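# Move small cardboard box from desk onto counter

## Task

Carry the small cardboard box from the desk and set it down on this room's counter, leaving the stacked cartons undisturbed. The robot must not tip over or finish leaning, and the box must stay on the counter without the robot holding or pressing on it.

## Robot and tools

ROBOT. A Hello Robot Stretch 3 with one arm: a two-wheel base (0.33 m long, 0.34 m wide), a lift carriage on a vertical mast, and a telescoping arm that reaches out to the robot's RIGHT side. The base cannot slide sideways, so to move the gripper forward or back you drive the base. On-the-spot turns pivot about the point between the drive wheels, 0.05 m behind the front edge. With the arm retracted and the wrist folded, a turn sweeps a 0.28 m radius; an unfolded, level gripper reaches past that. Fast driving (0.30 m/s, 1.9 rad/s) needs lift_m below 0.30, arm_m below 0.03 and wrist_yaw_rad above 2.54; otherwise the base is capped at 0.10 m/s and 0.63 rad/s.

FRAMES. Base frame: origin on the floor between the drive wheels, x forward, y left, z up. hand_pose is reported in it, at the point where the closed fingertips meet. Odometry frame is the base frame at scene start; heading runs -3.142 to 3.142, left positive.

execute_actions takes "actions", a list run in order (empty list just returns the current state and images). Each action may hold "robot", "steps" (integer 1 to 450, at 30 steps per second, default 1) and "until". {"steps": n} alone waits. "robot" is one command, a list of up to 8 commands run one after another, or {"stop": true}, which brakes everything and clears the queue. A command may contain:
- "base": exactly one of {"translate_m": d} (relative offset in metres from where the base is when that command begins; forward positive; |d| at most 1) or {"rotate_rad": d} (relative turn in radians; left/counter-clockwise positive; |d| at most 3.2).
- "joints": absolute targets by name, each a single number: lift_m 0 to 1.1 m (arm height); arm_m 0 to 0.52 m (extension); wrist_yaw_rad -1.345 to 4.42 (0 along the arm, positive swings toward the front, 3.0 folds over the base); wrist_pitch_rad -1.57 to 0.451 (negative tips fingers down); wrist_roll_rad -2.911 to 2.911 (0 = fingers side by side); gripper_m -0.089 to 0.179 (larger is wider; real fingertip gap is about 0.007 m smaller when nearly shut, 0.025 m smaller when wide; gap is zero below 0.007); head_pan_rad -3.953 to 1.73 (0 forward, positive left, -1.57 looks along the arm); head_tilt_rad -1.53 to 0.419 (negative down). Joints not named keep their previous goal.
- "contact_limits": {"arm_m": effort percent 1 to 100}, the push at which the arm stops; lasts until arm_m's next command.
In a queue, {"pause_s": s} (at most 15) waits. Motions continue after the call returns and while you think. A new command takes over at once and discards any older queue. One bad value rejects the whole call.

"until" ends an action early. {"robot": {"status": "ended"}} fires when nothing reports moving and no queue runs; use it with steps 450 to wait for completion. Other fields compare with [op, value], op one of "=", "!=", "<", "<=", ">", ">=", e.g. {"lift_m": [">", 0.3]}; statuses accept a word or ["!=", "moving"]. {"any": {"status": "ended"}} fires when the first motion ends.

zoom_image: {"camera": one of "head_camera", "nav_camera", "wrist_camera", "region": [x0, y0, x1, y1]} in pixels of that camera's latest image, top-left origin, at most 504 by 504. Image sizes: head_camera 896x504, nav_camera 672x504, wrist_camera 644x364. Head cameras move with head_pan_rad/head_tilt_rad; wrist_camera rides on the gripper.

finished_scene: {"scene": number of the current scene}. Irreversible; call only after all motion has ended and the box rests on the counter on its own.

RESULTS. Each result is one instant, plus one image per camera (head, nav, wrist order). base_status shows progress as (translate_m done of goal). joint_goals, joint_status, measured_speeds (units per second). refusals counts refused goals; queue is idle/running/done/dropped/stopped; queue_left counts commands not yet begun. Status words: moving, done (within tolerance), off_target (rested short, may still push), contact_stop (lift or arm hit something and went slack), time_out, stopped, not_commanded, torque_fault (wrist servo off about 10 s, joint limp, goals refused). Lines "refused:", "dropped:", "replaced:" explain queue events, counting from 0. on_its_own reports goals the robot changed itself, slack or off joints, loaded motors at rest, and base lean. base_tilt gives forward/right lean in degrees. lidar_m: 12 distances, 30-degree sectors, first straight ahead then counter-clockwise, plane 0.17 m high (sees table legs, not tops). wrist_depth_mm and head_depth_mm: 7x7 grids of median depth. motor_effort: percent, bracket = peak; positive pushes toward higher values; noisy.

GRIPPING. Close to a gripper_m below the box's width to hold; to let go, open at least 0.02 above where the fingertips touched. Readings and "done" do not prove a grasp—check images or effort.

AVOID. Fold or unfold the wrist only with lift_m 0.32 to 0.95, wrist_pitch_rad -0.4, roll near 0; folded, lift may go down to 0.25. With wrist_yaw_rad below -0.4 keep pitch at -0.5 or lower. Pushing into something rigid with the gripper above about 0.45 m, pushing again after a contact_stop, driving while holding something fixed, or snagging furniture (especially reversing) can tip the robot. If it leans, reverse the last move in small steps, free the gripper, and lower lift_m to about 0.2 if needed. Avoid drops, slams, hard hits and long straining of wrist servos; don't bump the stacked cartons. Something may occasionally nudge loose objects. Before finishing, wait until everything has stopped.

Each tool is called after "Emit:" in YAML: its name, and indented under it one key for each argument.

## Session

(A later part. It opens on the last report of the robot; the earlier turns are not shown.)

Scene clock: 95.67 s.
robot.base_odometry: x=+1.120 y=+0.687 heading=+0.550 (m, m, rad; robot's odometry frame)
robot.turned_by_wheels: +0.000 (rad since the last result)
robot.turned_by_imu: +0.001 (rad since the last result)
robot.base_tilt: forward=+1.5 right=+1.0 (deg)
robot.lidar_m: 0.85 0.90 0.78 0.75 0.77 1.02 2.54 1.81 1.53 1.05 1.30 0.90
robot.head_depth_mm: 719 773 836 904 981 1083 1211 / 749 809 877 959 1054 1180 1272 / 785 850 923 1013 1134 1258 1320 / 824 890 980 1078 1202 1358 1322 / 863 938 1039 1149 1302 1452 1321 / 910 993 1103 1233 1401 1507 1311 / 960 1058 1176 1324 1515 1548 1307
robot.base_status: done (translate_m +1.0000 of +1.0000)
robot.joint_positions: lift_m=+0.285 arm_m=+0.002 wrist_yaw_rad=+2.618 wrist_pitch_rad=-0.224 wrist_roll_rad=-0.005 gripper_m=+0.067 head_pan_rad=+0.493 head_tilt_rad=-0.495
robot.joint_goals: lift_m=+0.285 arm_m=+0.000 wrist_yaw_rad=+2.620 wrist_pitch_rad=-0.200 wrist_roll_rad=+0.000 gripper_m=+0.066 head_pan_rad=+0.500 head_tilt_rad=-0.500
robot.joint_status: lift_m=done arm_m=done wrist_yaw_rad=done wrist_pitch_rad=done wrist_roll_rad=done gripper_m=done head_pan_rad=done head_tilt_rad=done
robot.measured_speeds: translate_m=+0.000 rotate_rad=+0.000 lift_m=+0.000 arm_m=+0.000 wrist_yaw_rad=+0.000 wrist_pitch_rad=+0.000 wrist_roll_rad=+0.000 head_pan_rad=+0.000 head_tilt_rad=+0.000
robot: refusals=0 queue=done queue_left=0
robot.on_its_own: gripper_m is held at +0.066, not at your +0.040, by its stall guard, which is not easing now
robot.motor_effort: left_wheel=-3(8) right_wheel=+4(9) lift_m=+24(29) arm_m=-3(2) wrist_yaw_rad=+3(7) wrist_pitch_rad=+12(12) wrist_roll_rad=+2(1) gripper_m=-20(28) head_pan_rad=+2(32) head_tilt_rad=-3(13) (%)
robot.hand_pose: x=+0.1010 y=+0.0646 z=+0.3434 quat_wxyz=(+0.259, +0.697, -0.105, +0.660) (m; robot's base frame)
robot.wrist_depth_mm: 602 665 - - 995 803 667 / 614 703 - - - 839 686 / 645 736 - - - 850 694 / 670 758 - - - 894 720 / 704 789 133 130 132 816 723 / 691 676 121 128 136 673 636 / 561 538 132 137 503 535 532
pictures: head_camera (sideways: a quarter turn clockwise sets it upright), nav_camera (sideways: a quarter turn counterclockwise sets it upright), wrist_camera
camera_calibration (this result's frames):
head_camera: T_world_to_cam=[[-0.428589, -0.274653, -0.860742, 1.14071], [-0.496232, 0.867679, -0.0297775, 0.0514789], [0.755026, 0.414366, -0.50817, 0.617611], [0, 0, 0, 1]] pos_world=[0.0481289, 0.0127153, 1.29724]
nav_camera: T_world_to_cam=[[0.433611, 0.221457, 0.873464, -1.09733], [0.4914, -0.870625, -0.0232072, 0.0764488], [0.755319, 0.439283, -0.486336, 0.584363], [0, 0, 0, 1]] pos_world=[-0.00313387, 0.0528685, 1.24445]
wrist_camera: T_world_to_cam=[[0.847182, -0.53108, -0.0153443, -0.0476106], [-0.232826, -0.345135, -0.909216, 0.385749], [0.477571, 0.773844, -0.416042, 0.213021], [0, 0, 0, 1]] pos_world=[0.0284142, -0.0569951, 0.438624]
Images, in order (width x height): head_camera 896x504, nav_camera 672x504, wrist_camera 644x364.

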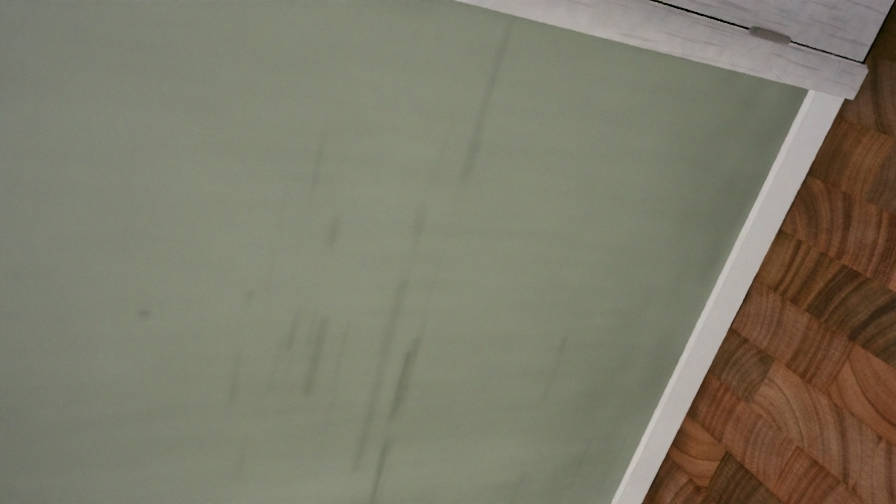

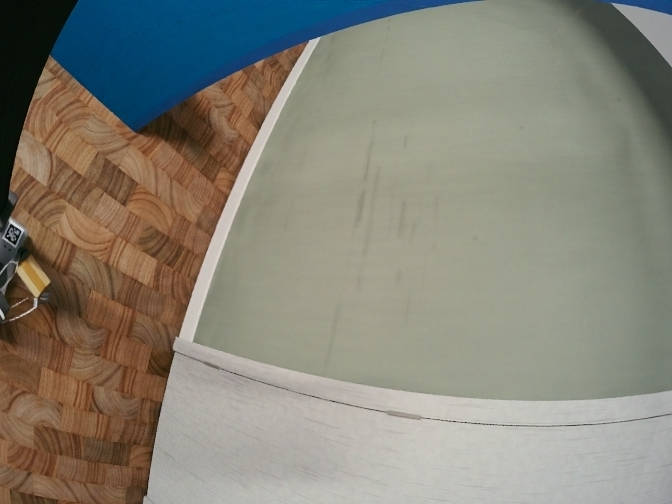

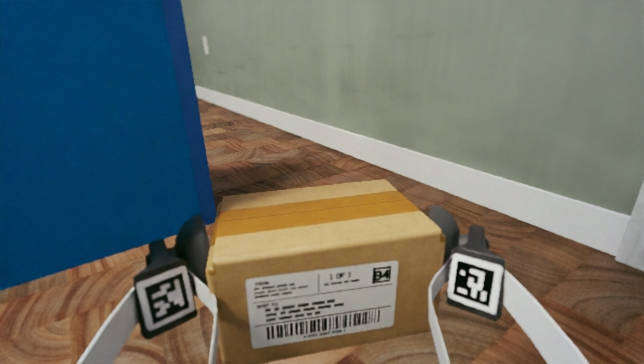

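Emit:
execute_actions:
  actions:
    - {"robot":[{"base":{"translate_m":0.5},"joints":{"head_pan_rad":0.0,"head_tilt_rad":-0.6}},{"base":{"rotate_rad":1.63}},{"base":{"translate_m":0.35}}],"steps":450,"until":{"robot":{"status":"ended"}}}

Scene clock: 112.30 s.
robot.base_odometry: x=+1.346 y=+1.235 heading=+2.180 (m, m, rad; robot's odometry frame)
robot.turned_by_wheels: +1.630 (rad since the last result)
robot.turned_by_imu: +1.605 (rad since the last result)
robot.base_tilt: forward=+1.4 right=+1.1 (deg)
robot.lidar_m: 0.88 0.48 0.60 1.73 2.49 1.54 1.42 0.51 0.40 0.38 0.40 0.55
robot.head_depth_mm: 1579 1519 1453 1395 1340 1290 1197 / 2479 2528 2355 2025 1724 1460 1258 / 2599 2853 2829 2158 1737 1461 1253 / 2613 2824 2807 2157 1734 1454 1249 / 2604 2888 2793 2147 1717 1444 1247 / 2597 2784 2566 1030 1072 1128 1169 / 655 675 695 716 739 767 850
robot.base_status: done (translate_m +0.3500 of +0.3500)
robot.joint_positions: lift_m=+0.285 arm_m=+0.002 wrist_yaw_rad=+2.618 wrist_pitch_rad=-0.224 wrist_roll_rad=-0.005 gripper_m=+0.067 head_pan_rad=+0.007 head_tilt_rad=-0.594
robot.joint_goals: lift_m=+0.285 arm_m=+0.000 wrist_yaw_rad=+2.620 wrist_pitch_rad=-0.200 wrist_roll_rad=+0.000 gripper_m=+0.066 head_pan_rad=+0.000 head_tilt_rad=-0.600
robot.joint_status: lift_m=done arm_m=done wrist_yaw_rad=done wrist_pitch_rad=done wrist_roll_rad=done gripper_m=done head_pan_rad=done head_tilt_rad=done
robot.measured_speeds: translate_m=+0.000 rotate_rad=+0.000 lift_m=+0.000 arm_m=+0.000 wrist_yaw_rad=+0.000 wrist_pitch_rad=+0.000 wrist_roll_rad=+0.000 head_pan_rad=+0.000 head_tilt_rad=+0.000
robot: refusals=0 queue=done queue_left=0
robot.on_its_own: gripper_m is held at +0.066, not at your +0.040, by its stall guard, which is not easing now
robot.motor_effort: left_wheel=-3(11) right_wheel=+3(11) lift_m=+24(24) arm_m=-4(4) wrist_yaw_rad=+3(3) wrist_pitch_rad=+12(12) wrist_roll_rad=+1(2) gripper_m=-20(20) head_pan_rad=-3(27) head_tilt_rad=-3(18) (%)
robot.hand_pose: x=+0.1010 y=+0.0646 z=+0.3434 quat_wxyz=(+0.259, +0.697, -0.105, +0.660) (m; robot's base frame)
robot.wrist_depth_mm: - - - 668 475 462 595 / - - - 711 500 500 662 / - - - 750 528 543 - / - - - 694 521 598 - / 877 880 133 131 132 672 799 / 681 674 121 128 136 667 639 / 557 544 131 136 514 533 528
pictures: head_camera (sideways: a quarter turn clockwise sets it upright), nav_camera (sideways: a quarter turn counterclockwise sets it upright), wrist_camera
camera_calibration (this result's frames):
head_camera: T_world_to_cam=[[-0.58988, -0.0431847, -0.806336, 1.07075], [-0.0362094, 0.998979, -0.0270129, 0.0450698], [0.806679, 0.0132626, -0.590841, 0.724854], [0, 0, 0, 1]] pos_world=[0.0485237, -0.00839707, 1.29288]
nav_camera: T_world_to_cam=[[0.570827, -0.00618598, 0.821047, -1.02982], [0.0253492, -0.999362, -0.0251533, 0.0818223], [0.820679, 0.0351711, -0.570306, 0.693217], [0, 0, 0, 1]] pos_world=[0.0168655, 0.0510185, 1.24293]
wrist_camera: T_world_to_cam=[[0.847234, -0.530998, -0.0153441, -0.0476065], [-0.232792, -0.345158, -0.909216, 0.385737], [0.477495, 0.773891, -0.416041, 0.213038], [0, 0, 0, 1]] pos_world=[0.0284054, -0.0570073, 0.438621]
Images, in order (width x height): head_camera 896x504, nav_camera 672x504, wrist_camera 644x364.

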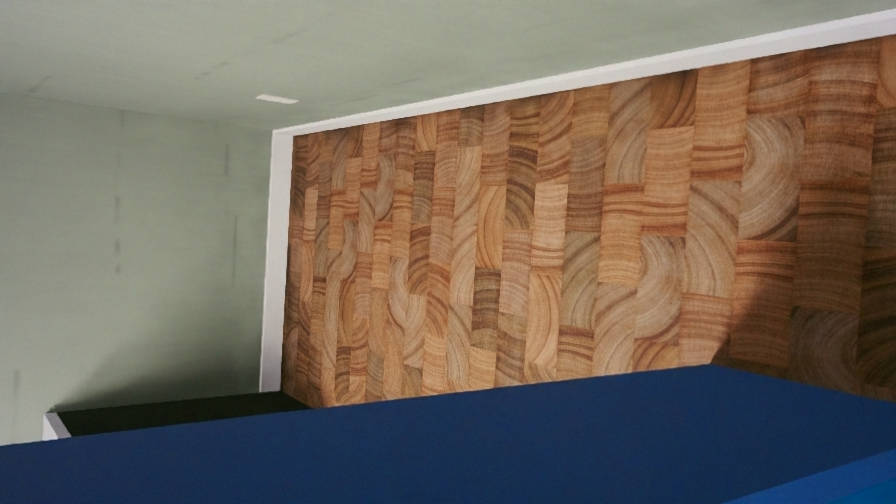

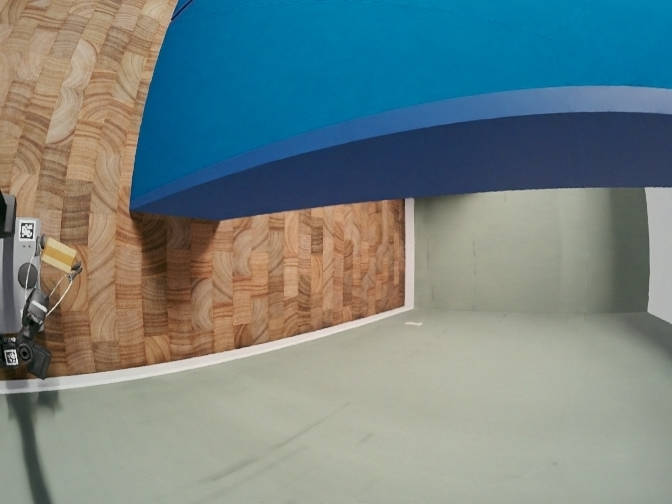

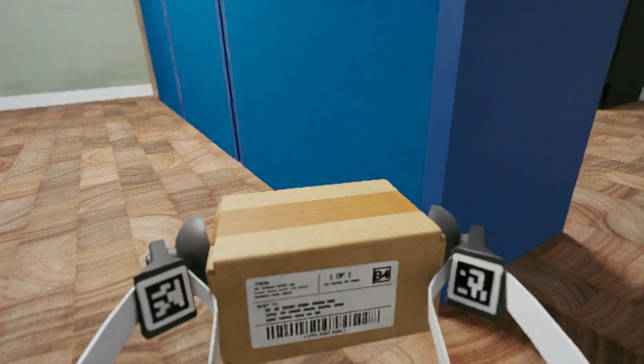

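Emit:
execute_actions:
  actions:
    - {"robot":[{"base":{"rotate_rad":-0.1},"joints":{"head_pan_rad":0.9,"head_tilt_rad":-0.4}},{"base":{"translate_m":1.0}},{"base":{"rotate_rad":0.1}},{"base":{"translate_m":0.35}}],"steps":450,"until":{"robot":{"status":"ended"}}}

Scene clock: 128.30 s.
robot.base_odometry: x=+0.659 y=+2.395 heading=+2.180 (m, m, rad; robot's odometry frame)
robot.turned_by_wheels: +0.000 (rad since the last result)
robot.turned_by_imu: +0.004 (rad since the last result)
robot.base_tilt: forward=+1.5 right=+1.1 (deg)
robot.lidar_m: 1.32 1.34 1.52 1.75 0.92 0.56 1.11 0.43 0.32 0.31 0.32 0.45
robot.head_depth_mm: 1763 1845 1468 1451 1657 1718 1414 / 1919 2015 1447 1434 1542 1663 1412 / 2134 2214 1572 1639 1728 1697 1410 / 2410 2490 1770 1884 1990 1690 1401 / 2747 2783 2030 2205 2142 1683 1398 / 3161 3293 2437 2636 2128 1678 1387 / 3125 3238 3471 2867 2113 1688 1375
robot.base_status: done (translate_m +0.3500 of +0.3500)
robot.joint_positions: lift_m=+0.285 arm_m=+0.002 wrist_yaw_rad=+2.618 wrist_pitch_rad=-0.224 wrist_roll_rad=-0.005 gripper_m=+0.067 head_pan_rad=+0.893 head_tilt_rad=-0.408
robot.joint_goals: lift_m=+0.285 arm_m=+0.000 wrist_yaw_rad=+2.620 wrist_pitch_rad=-0.200 wrist_roll_rad=+0.000 gripper_m=+0.066 head_pan_rad=+0.900 head_tilt_rad=-0.400
robot.joint_status: lift_m=done arm_m=done wrist_yaw_rad=done wrist_pitch_rad=done wrist_roll_rad=done gripper_m=done head_pan_rad=done head_tilt_rad=done
robot.measured_speeds: translate_m=+0.000 rotate_rad=+0.000 lift_m=+0.000 arm_m=+0.000 wrist_yaw_rad=+0.000 wrist_pitch_rad=+0.000 wrist_roll_rad=+0.000 head_pan_rad=+0.000 head_tilt_rad=+0.000
robot: refusals=0 queue=done queue_left=0
robot.on_its_own: gripper_m is held at +0.066, not at your +0.040, by its stall guard, which is not easing now
robot.motor_effort: left_wheel=-3(11) right_wheel=+4(10) lift_m=+24(24) arm_m=-3(3) wrist_yaw_rad=+3(3) wrist_pitch_rad=+12(12) wrist_roll_rad=+2(2) gripper_m=-20(20) head_pan_rad=+2(32) head_tilt_rad=+5(30) (%)
robot.hand_pose: x=+0.1010 y=+0.0646 z=+0.3434 quat_wxyz=(+0.259, +0.697, -0.105, +0.660) (m; robot's base frame)
robot.wrist_depth_mm: - - - - - - - / - - - - - - - / - - - - - - - / - - - - - - - / 867 888 133 131 132 829 800 / 681 666 122 128 136 680 634 / 559 535 132 137 511 530 539
pictures: head_camera (sideways: a quarter turn clockwise sets it upright), nav_camera (sideways: a quarter turn counterclockwise sets it upright), wrist_camera
camera_calibration (this result's frames):
head_camera: T_world_to_cam=[[-0.239754, -0.360224, -0.90153, 1.19276], [-0.793302, 0.607989, -0.0319627, 0.0561394], [0.559634, 0.707522, -0.431534, 0.519085], [0, 0, 0, 1]] pos_world=[0.0400061, 0.0282642, 1.3011]
nav_camera: T_world_to_cam=[[0.264454, 0.312386, 0.912403, -1.14709], [0.792894, -0.608986, -0.0213124, 0.0721454], [0.548983, 0.729075, -0.408738, 0.484648], [0, 0, 0, 1]] pos_world=[-0.0199137, 0.0489264, 1.24624]
wrist_camera: T_world_to_cam=[[0.847264, -0.53095, -0.015344, -0.0475924], [-0.232772, -0.345171, -0.909216, 0.385739], [0.477452, 0.773918, -0.416042, 0.213032], [0, 0, 0, 1]] pos_world=[0.0284003, -0.0569924, 0.43862]
Images, in order (width x height): head_camera 896x504, nav_camera 672x504, wrist_camera 644x364.

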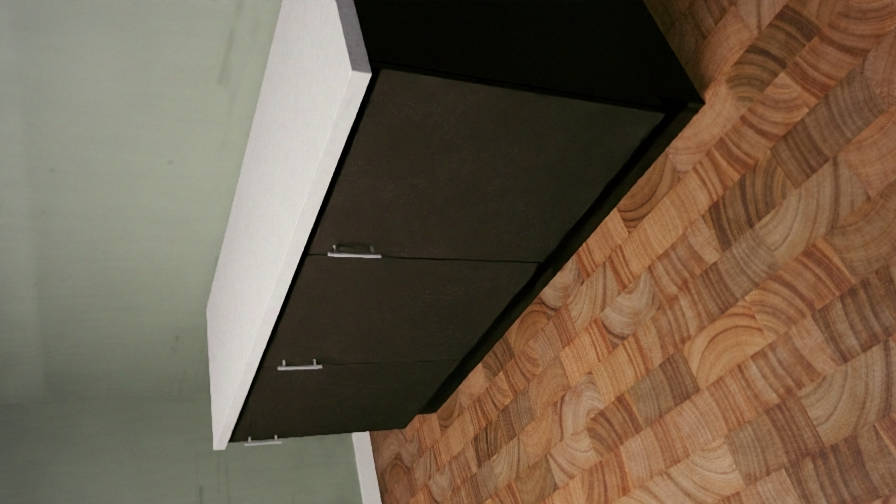

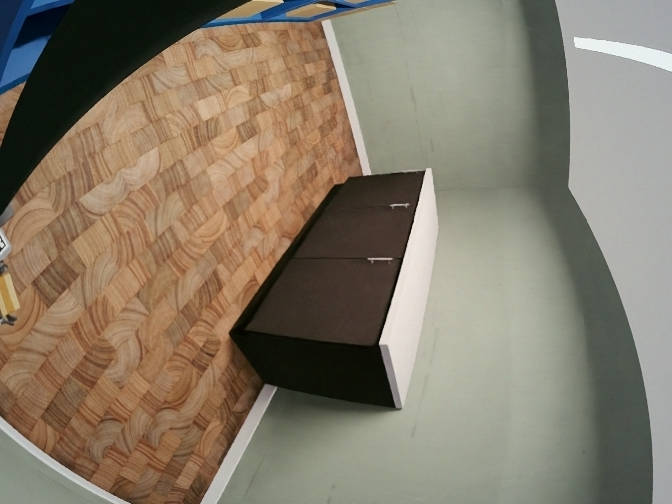

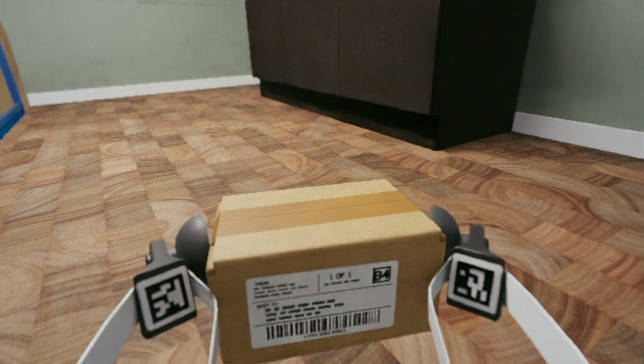

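Emit:
execute_actions:
  actions:
    - {"robot":[{"base":{"rotate_rad":1.14},"joints":{"head_pan_rad":-1.5,"head_tilt_rad":-0.5}},{"base":{"translate_m":0.95}},{"base":{"translate_m":0.25},"joints":{"lift_m":0.6}},{"base":{"rotate_rad":0.42},"joints":{"lift_m":0.93,"wrist_yaw_rad":0.0}}],"steps":450,"until":{"robot":{"status":"ended"}}}
    - {"steps":200,"until":{"robot":{"status":"ended"}}}

Scene clock: 154.83 s.
robot.base_odometry: x=-0.522 y=+2.183 heading=-2.544 (m, m, rad; robot's odometry frame)
robot.turned_by_wheels: +1.560 (rad since the last result)
robot.turned_by_imu: +1.538 (rad since the last result)
robot.base_tilt: forward=+1.4 right=+1.1 (deg)
robot.lidar_m: 2.35 1.40 1.05 0.95 1.00 1.45 1.41 1.46 0.59 0.57 0.59 0.82
robot.head_depth_mm: 957 1036 1087 764 629 733 - / 963 1047 1099 762 443 - - / 978 1061 1085 755 441 - - / 991 1077 1077 749 640 778 916 / 994 1092 1062 746 702 800 930 / 1015 1105 1055 741 714 817 952 / 1022 1113 1049 735 720 831 974
robot.base_status: done (rotate_rad +0.4199 of +0.4200)
robot.joint_positions: lift_m=+0.930 arm_m=+0.002 wrist_yaw_rad=+0.003 wrist_pitch_rad=-0.224 wrist_roll_rad=-0.005 gripper_m=+0.067 head_pan_rad=-1.493 head_tilt_rad=-0.494
robot.joint_goals: lift_m=+0.930 arm_m=+0.000 wrist_yaw_rad=+0.000 wrist_pitch_rad=-0.200 wrist_roll_rad=+0.000 gripper_m=+0.066 head_pan_rad=-1.500 head_tilt_rad=-0.500
robot.joint_status: lift_m=done arm_m=done wrist_yaw_rad=done wrist_pitch_rad=done wrist_roll_rad=done gripper_m=done head_pan_rad=done head_tilt_rad=done
robot.measured_speeds: translate_m=+0.000 rotate_rad=+0.000 lift_m=+0.000 arm_m=+0.000 wrist_yaw_rad=+0.000 wrist_pitch_rad=+0.000 wrist_roll_rad=+0.000 head_pan_rad=+0.000 head_tilt_rad=+0.000
robot: refusals=0 queue=done queue_left=0
robot.on_its_own: gripper_m is held at +0.066, not at your +0.040, by its stall guard, which is not easing now
robot.motor_effort: left_wheel=-3(9) right_wheel=+3(11) lift_m=+30(31) arm_m=-4(3) wrist_yaw_rad=-3(6) wrist_pitch_rad=+12(12) wrist_roll_rad=+1(2) gripper_m=-20(19) head_pan_rad=-3(33) head_tilt_rad=-2(17) (%)
robot.hand_pose: x=-0.0208 y=-0.3916 z=+0.9881 quat_wxyz=(+0.705, +0.081, -0.700, -0.078) (m; robot's base frame)
robot.wrist_depth_mm: 820 815 833 842 851 863 865 / 865 852 862 873 893 910 932 / 766 743 719 700 674 959 962 / 468 465 450 451 437 465 - / 348 351 133 131 132 359 - / 389 394 121 128 136 - - / 417 427 132 137 444 459 -
pictures: head_camera (sideways: a quarter turn clockwise sets it upright), nav_camera (sideways: a quarter turn counterclockwise sets it upright), wrist_camera
camera_calibration (this result's frames):
head_camera: T_world_to_cam=[[-0.0784145, 0.502619, -0.860944, 1.13884], [0.994124, 0.104071, -0.029788, 0.0424014], [0.074627, -0.858221, -0.507826, 0.621314], [0, 0, 0, 1]] pos_world=[0.000782227, -0.0435888, 1.29726]
nav_camera: T_world_to_cam=[[0.027712, -0.485752, 0.873657, -1.09511], [-0.994868, -0.0984819, -0.0231989, 0.0855043], [0.0973083, -0.868531, -0.485988, 0.587924], [0, 0, 0, 1]] pos_world=[0.0582032, -0.0128987, 1.24446]
wrist_camera: T_world_to_cam=[[-0.999339, 0.0329493, -0.0153343, 0.00573624], [0.0276547, 0.41567, -0.909095, 1.08929], [-0.02358, -0.908918, -0.416307, 0.223329], [0, 0, 0, 1]] pos_world=[-0.0191255, -0.249987, 1.08333]
Images, in order (width x height): head_camera 896x504, nav_camera 672x504, wrist_camera 644x364.

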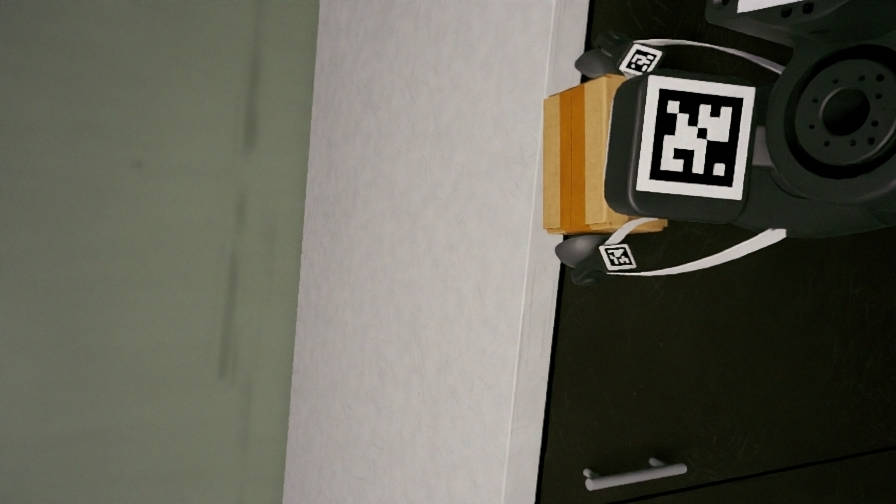

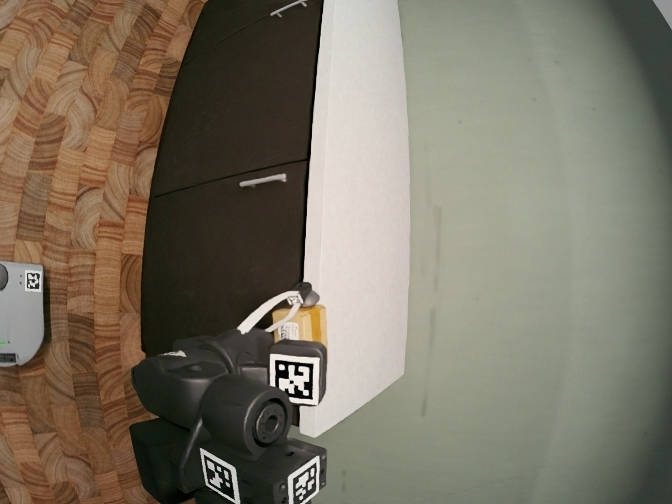

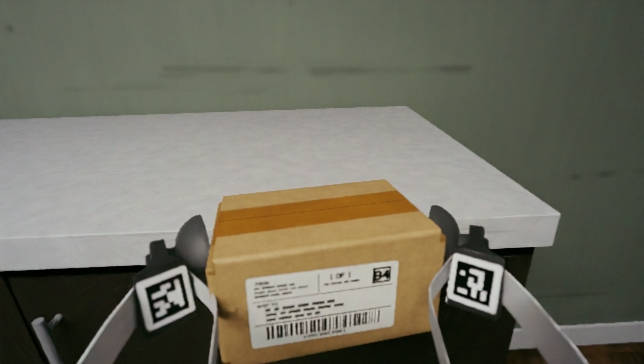

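Emit:
execute_actions:
  actions:
    - {"robot":[{"joints":{"arm_m":0.33}},{"joints":{"lift_m":0.89}}],"steps":450,"until":{"robot":{"status":"ended"}}}

Scene clock: 165.07 s.
robot.base_odometry: x=-0.522 y=+2.183 heading=-2.544 (m, m, rad; robot's odometry frame)
robot.turned_by_wheels: +0.000 (rad since the last result)
robot.turned_by_imu: -0.002 (rad since the last result)
robot.base_tilt: forward=+1.5 right=+1.1 (deg)
robot.lidar_m: 2.36 1.39 1.05 0.95 1.00 1.45 1.41 1.46 0.59 0.57 0.59 0.82
robot.head_depth_mm: 958 1037 1100 - 665 742 849 / 964 1047 1100 - 677 756 868 / 977 1060 1089 - 684 769 891 / 986 1076 1077 747 689 783 906 / 997 1088 1065 747 702 799 929 / 1014 1107 1055 743 713 813 947 / 1022 1115 1046 739 722 830 973
robot.base_status: done (rotate_rad +0.4199 of +0.4200)
robot.joint_positions: lift_m=+0.890 arm_m=+0.330 wrist_yaw_rad=+0.002 wrist_pitch_rad=-0.224 wrist_roll_rad=-0.005 gripper_m=+0.067 head_pan_rad=-1.493 head_tilt_rad=-0.494
robot.joint_goals: lift_m=+0.890 arm_m=+0.330 wrist_yaw_rad=+0.000 wrist_pitch_rad=-0.200 wrist_roll_rad=+0.000 gripper_m=+0.066 head_pan_rad=-1.500 head_tilt_rad=-0.500
robot.joint_status: lift_m=done arm_m=done wrist_yaw_rad=done wrist_pitch_rad=done wrist_roll_rad=done gripper_m=done head_pan_rad=done head_tilt_rad=done
robot.measured_speeds: translate_m=+0.000 rotate_rad=+0.000 lift_m=+0.000 arm_m=+0.000 wrist_yaw_rad=+0.000 wrist_pitch_rad=+0.000 wrist_roll_rad=+0.000 head_pan_rad=+0.000 head_tilt_rad=+0.000
robot: refusals=0 queue=done queue_left=0
robot.on_its_own: gripper_m is held at +0.066, not at your +0.040, by its stall guard, which is not easing now
robot.motor_effort: left_wheel=-3(3) right_wheel=+3(4) lift_m=+24(32) arm_m=+4(5) wrist_yaw_rad=-2(3) wrist_pitch_rad=+12(12) wrist_roll_rad=+1(2) gripper_m=-20(19) head_pan_rad=-3(3) head_tilt_rad=-3(3) (%)
robot.hand_pose: x=-0.0211 y=-0.7190 z=+0.9484 quat_wxyz=(+0.705, +0.080, -0.701, -0.079) (m; robot's base frame)
robot.wrist_depth_mm: 518 519 532 543 549 551 551 / 554 551 565 569 568 586 580 / 567 558 545 529 517 604 634 / 359 353 346 342 334 328 654 / 260 265 133 131 132 246 242 / 205 205 122 128 136 201 192 / 168 162 131 136 152 161 161
pictures: head_camera (sideways: a quarter turn clockwise sets it upright), nav_camera (sideways: a quarter turn counterclockwise sets it upright), wrist_camera
camera_calibration (this result's frames):
head_camera: T_world_to_cam=[[-0.0783381, 0.502631, -0.860944, 1.13884], [0.99414, 0.10392, -0.029788, 0.0424013], [0.0744966, -0.858232, -0.507826, 0.621315], [0, 0, 0, 1]] pos_world=[0.000775602, -0.043588, 1.29726]
nav_camera: T_world_to_cam=[[0.0276382, -0.485756, 0.873658, -1.09511], [-0.994883, -0.0983306, -0.0231989, 0.0855044], [0.0971763, -0.868546, -0.485988, 0.587925], [0, 0, 0, 1]] pos_world=[0.0582013, -0.0129066, 1.24446]
wrist_camera: T_world_to_cam=[[-0.999295, 0.0341981, -0.0154639, 0.0166401], [0.0282919, 0.415635, -0.909091, 1.18927], [-0.0246618, -0.908888, -0.41631, -0.0908568], [0, 0, 0, 1]] pos_world=[-0.0192592, -0.577452, 1.04359]
Images, in order (width x height): head_camera 896x504, nav_camera 672x504, wrist_camera 644x364.

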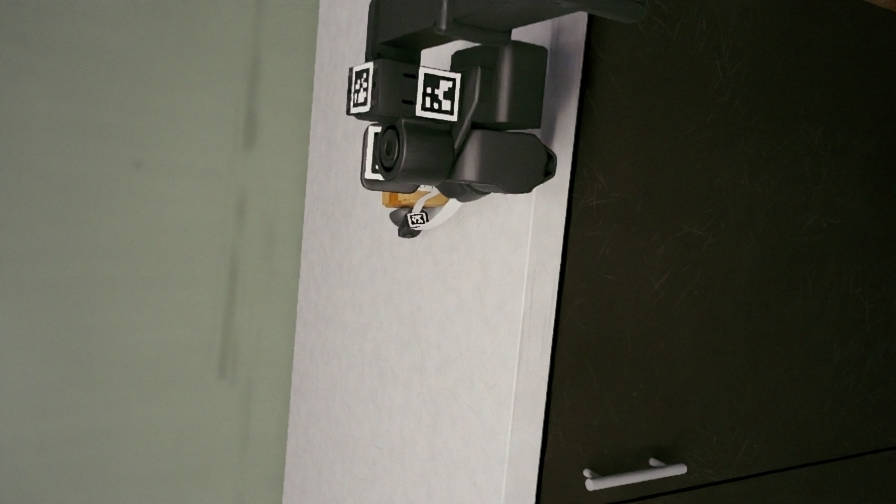

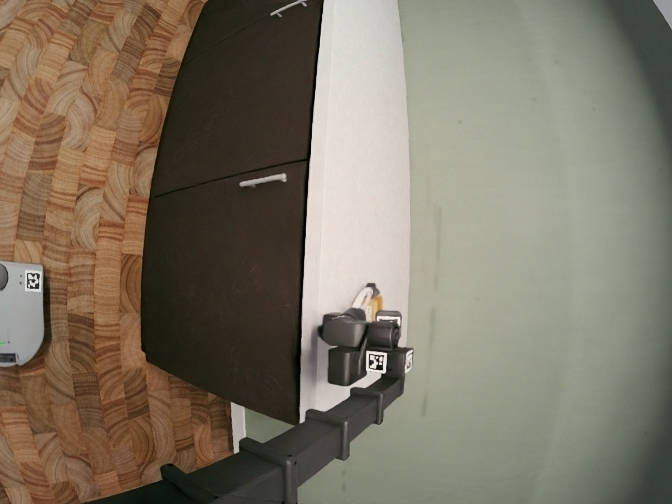

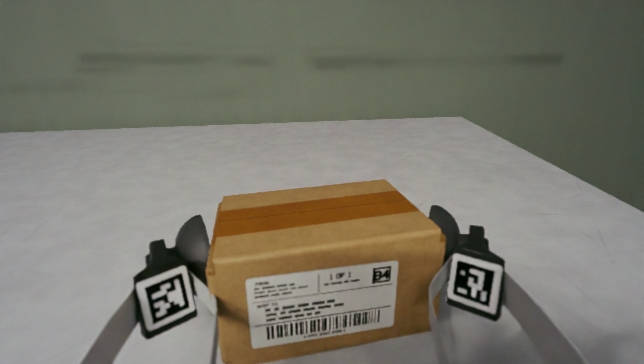

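About 0.013 left.

Emit:
execute_actions:
  actions:
    - {"robot":[{"joints":{"lift_m":0.878}},{"joints":{"gripper_m":0.16}},{"joints":{"arm_m":0.2}}],"steps":450,"until":{"robot":{"status":"ended"}}}

Scene clock: 173.87 s.
robot.base_odometry: x=-0.522 y=+2.183 heading=-2.544 (m, m, rad; robot's odometry frame)
robot.turned_by_wheels: +0.000 (rad since the last result)
robot.turned_by_imu: -0.002 (rad since the last result)
robot.base_tilt: forward=+1.4 right=+1.0 (deg)
robot.lidar_m: 2.35 1.40 1.06 0.95 1.01 1.46 1.41 1.47 0.59 0.57 0.59 0.82
robot.head_depth_mm: 956 1038 1085 803 - 773 852 / 967 1052 1096 795 - 783 869 / 977 1062 1082 725 - 791 891 / 988 1085 1079 786 694 787 907 / 1002 1089 1068 745 701 798 927 / 1012 1098 1051 740 715 815 945 / 1028 1125 1048 739 722 831 970
robot.base_status: done (rotate_rad +0.4199 of +0.4200)
robot.joint_positions: lift_m=+0.878 arm_m=+0.200 wrist_yaw_rad=+0.002 wrist_pitch_rad=-0.220 wrist_roll_rad=-0.005 gripper_m=+0.160 head_pan_rad=-1.493 head_tilt_rad=-0.494
robot.joint_goals: lift_m=+0.878 arm_m=+0.200 wrist_yaw_rad=+0.000 wrist_pitch_rad=-0.200 wrist_roll_rad=+0.000 gripper_m=+0.160 head_pan_rad=-1.500 head_tilt_rad=-0.500
robot.joint_status: lift_m=done arm_m=done wrist_yaw_rad=done wrist_pitch_rad=done wrist_roll_rad=done gripper_m=done head_pan_rad=done head_tilt_rad=done
robot.measured_speeds: translate_m=+0.000 rotate_rad=+0.000 lift_m=+0.000 arm_m=+0.000 wrist_yaw_rad=+0.000 wrist_pitch_rad=+0.000 wrist_roll_rad=+0.000 head_pan_rad=+0.000 head_tilt_rad=+0.000
robot: refusals=0 queue=done queue_left=0
robot.motor_effort: left_wheel=-3(3) right_wheel=+3(3) lift_m=+23(24) arm_m=-3(4) wrist_yaw_rad=-2(1) wrist_pitch_rad=+10(12) wrist_roll_rad=+2(2) gripper_m=+1(82) head_pan_rad=-2(3) head_tilt_rad=-3(3) (%)
robot.hand_pose: x=-0.0211 y=-0.5902 z=+0.9375 quat_wxyz=(+0.705, +0.079, -0.701, -0.077) (m; robot's base frame)
robot.wrist_depth_mm: 646 646 650 665 659 663 664 / 680 675 688 700 702 702 719 / 538 530 508 293 488 731 765 / 335 327 300 252 310 303 324 / 242 251 236 232 230 238 223 / 198 187 186 184 182 174 182 / - 149 153 152 151 148 150
pictures: head_camera (sideways: a quarter turn clockwise sets it upright), nav_camera (sideways: a quarter turn counterclockwise sets it upright), wrist_camera
camera_calibration (this result's frames):
head_camera: T_world_to_cam=[[-0.0783382, 0.502631, -0.860944, 1.13884], [0.99414, 0.10392, -0.029788, 0.0424013], [0.0744967, -0.858232, -0.507826, 0.621315], [0, 0, 0, 1]] pos_world=[0.000775607, -0.043588, 1.29726]
nav_camera: T_world_to_cam=[[0.0276383, -0.485756, 0.873657, -1.09511], [-0.994883, -0.0983308, -0.0231989, 0.0855044], [0.0971764, -0.868546, -0.485988, 0.587925], [0, 0, 0, 1]] pos_world=[0.0582013, -0.0129066, 1.24446]
wrist_camera: T_world_to_cam=[[-0.999295, 0.0341358, -0.0156256, 0.0121796], [0.0283026, 0.411546, -0.910949, 1.12516], [-0.0246654, -0.910749, -0.412222, 0.0167709], [0, 0, 0, 1]] pos_world=[-0.0192601, -0.448196, 1.03206]
Images, in order (width x height): head_camera 896x504, nav_camera 672x504, wrist_camera 644x364.

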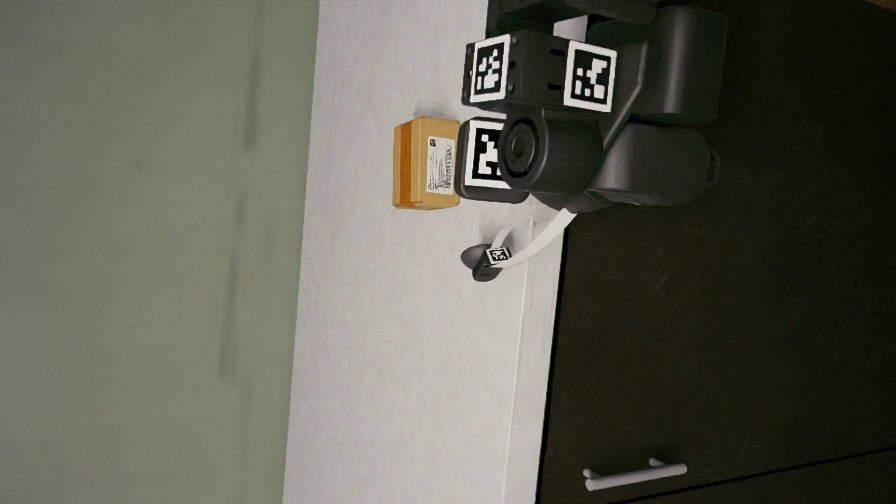

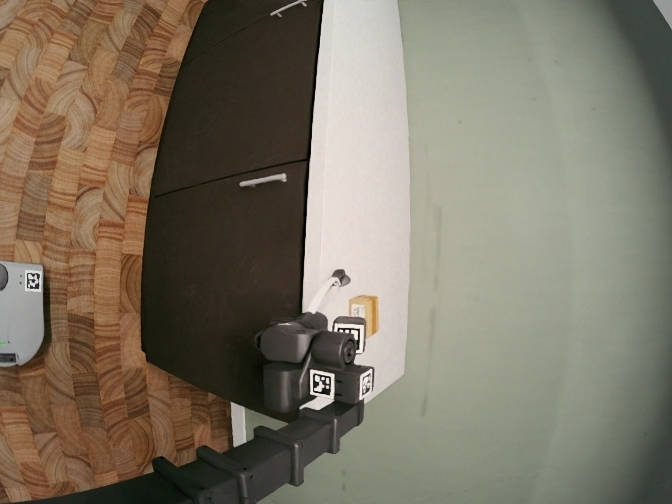

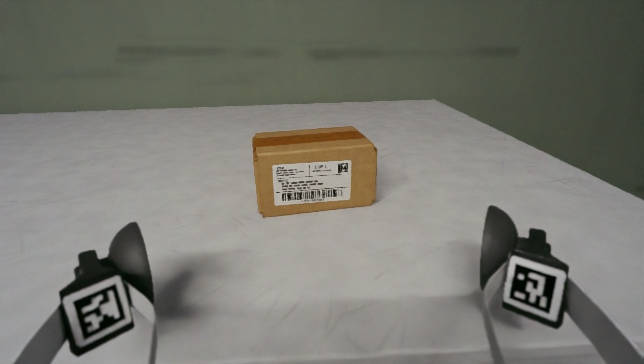

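Emit:
finished_scene:
  scene: 1

The scene is finished: the task was done.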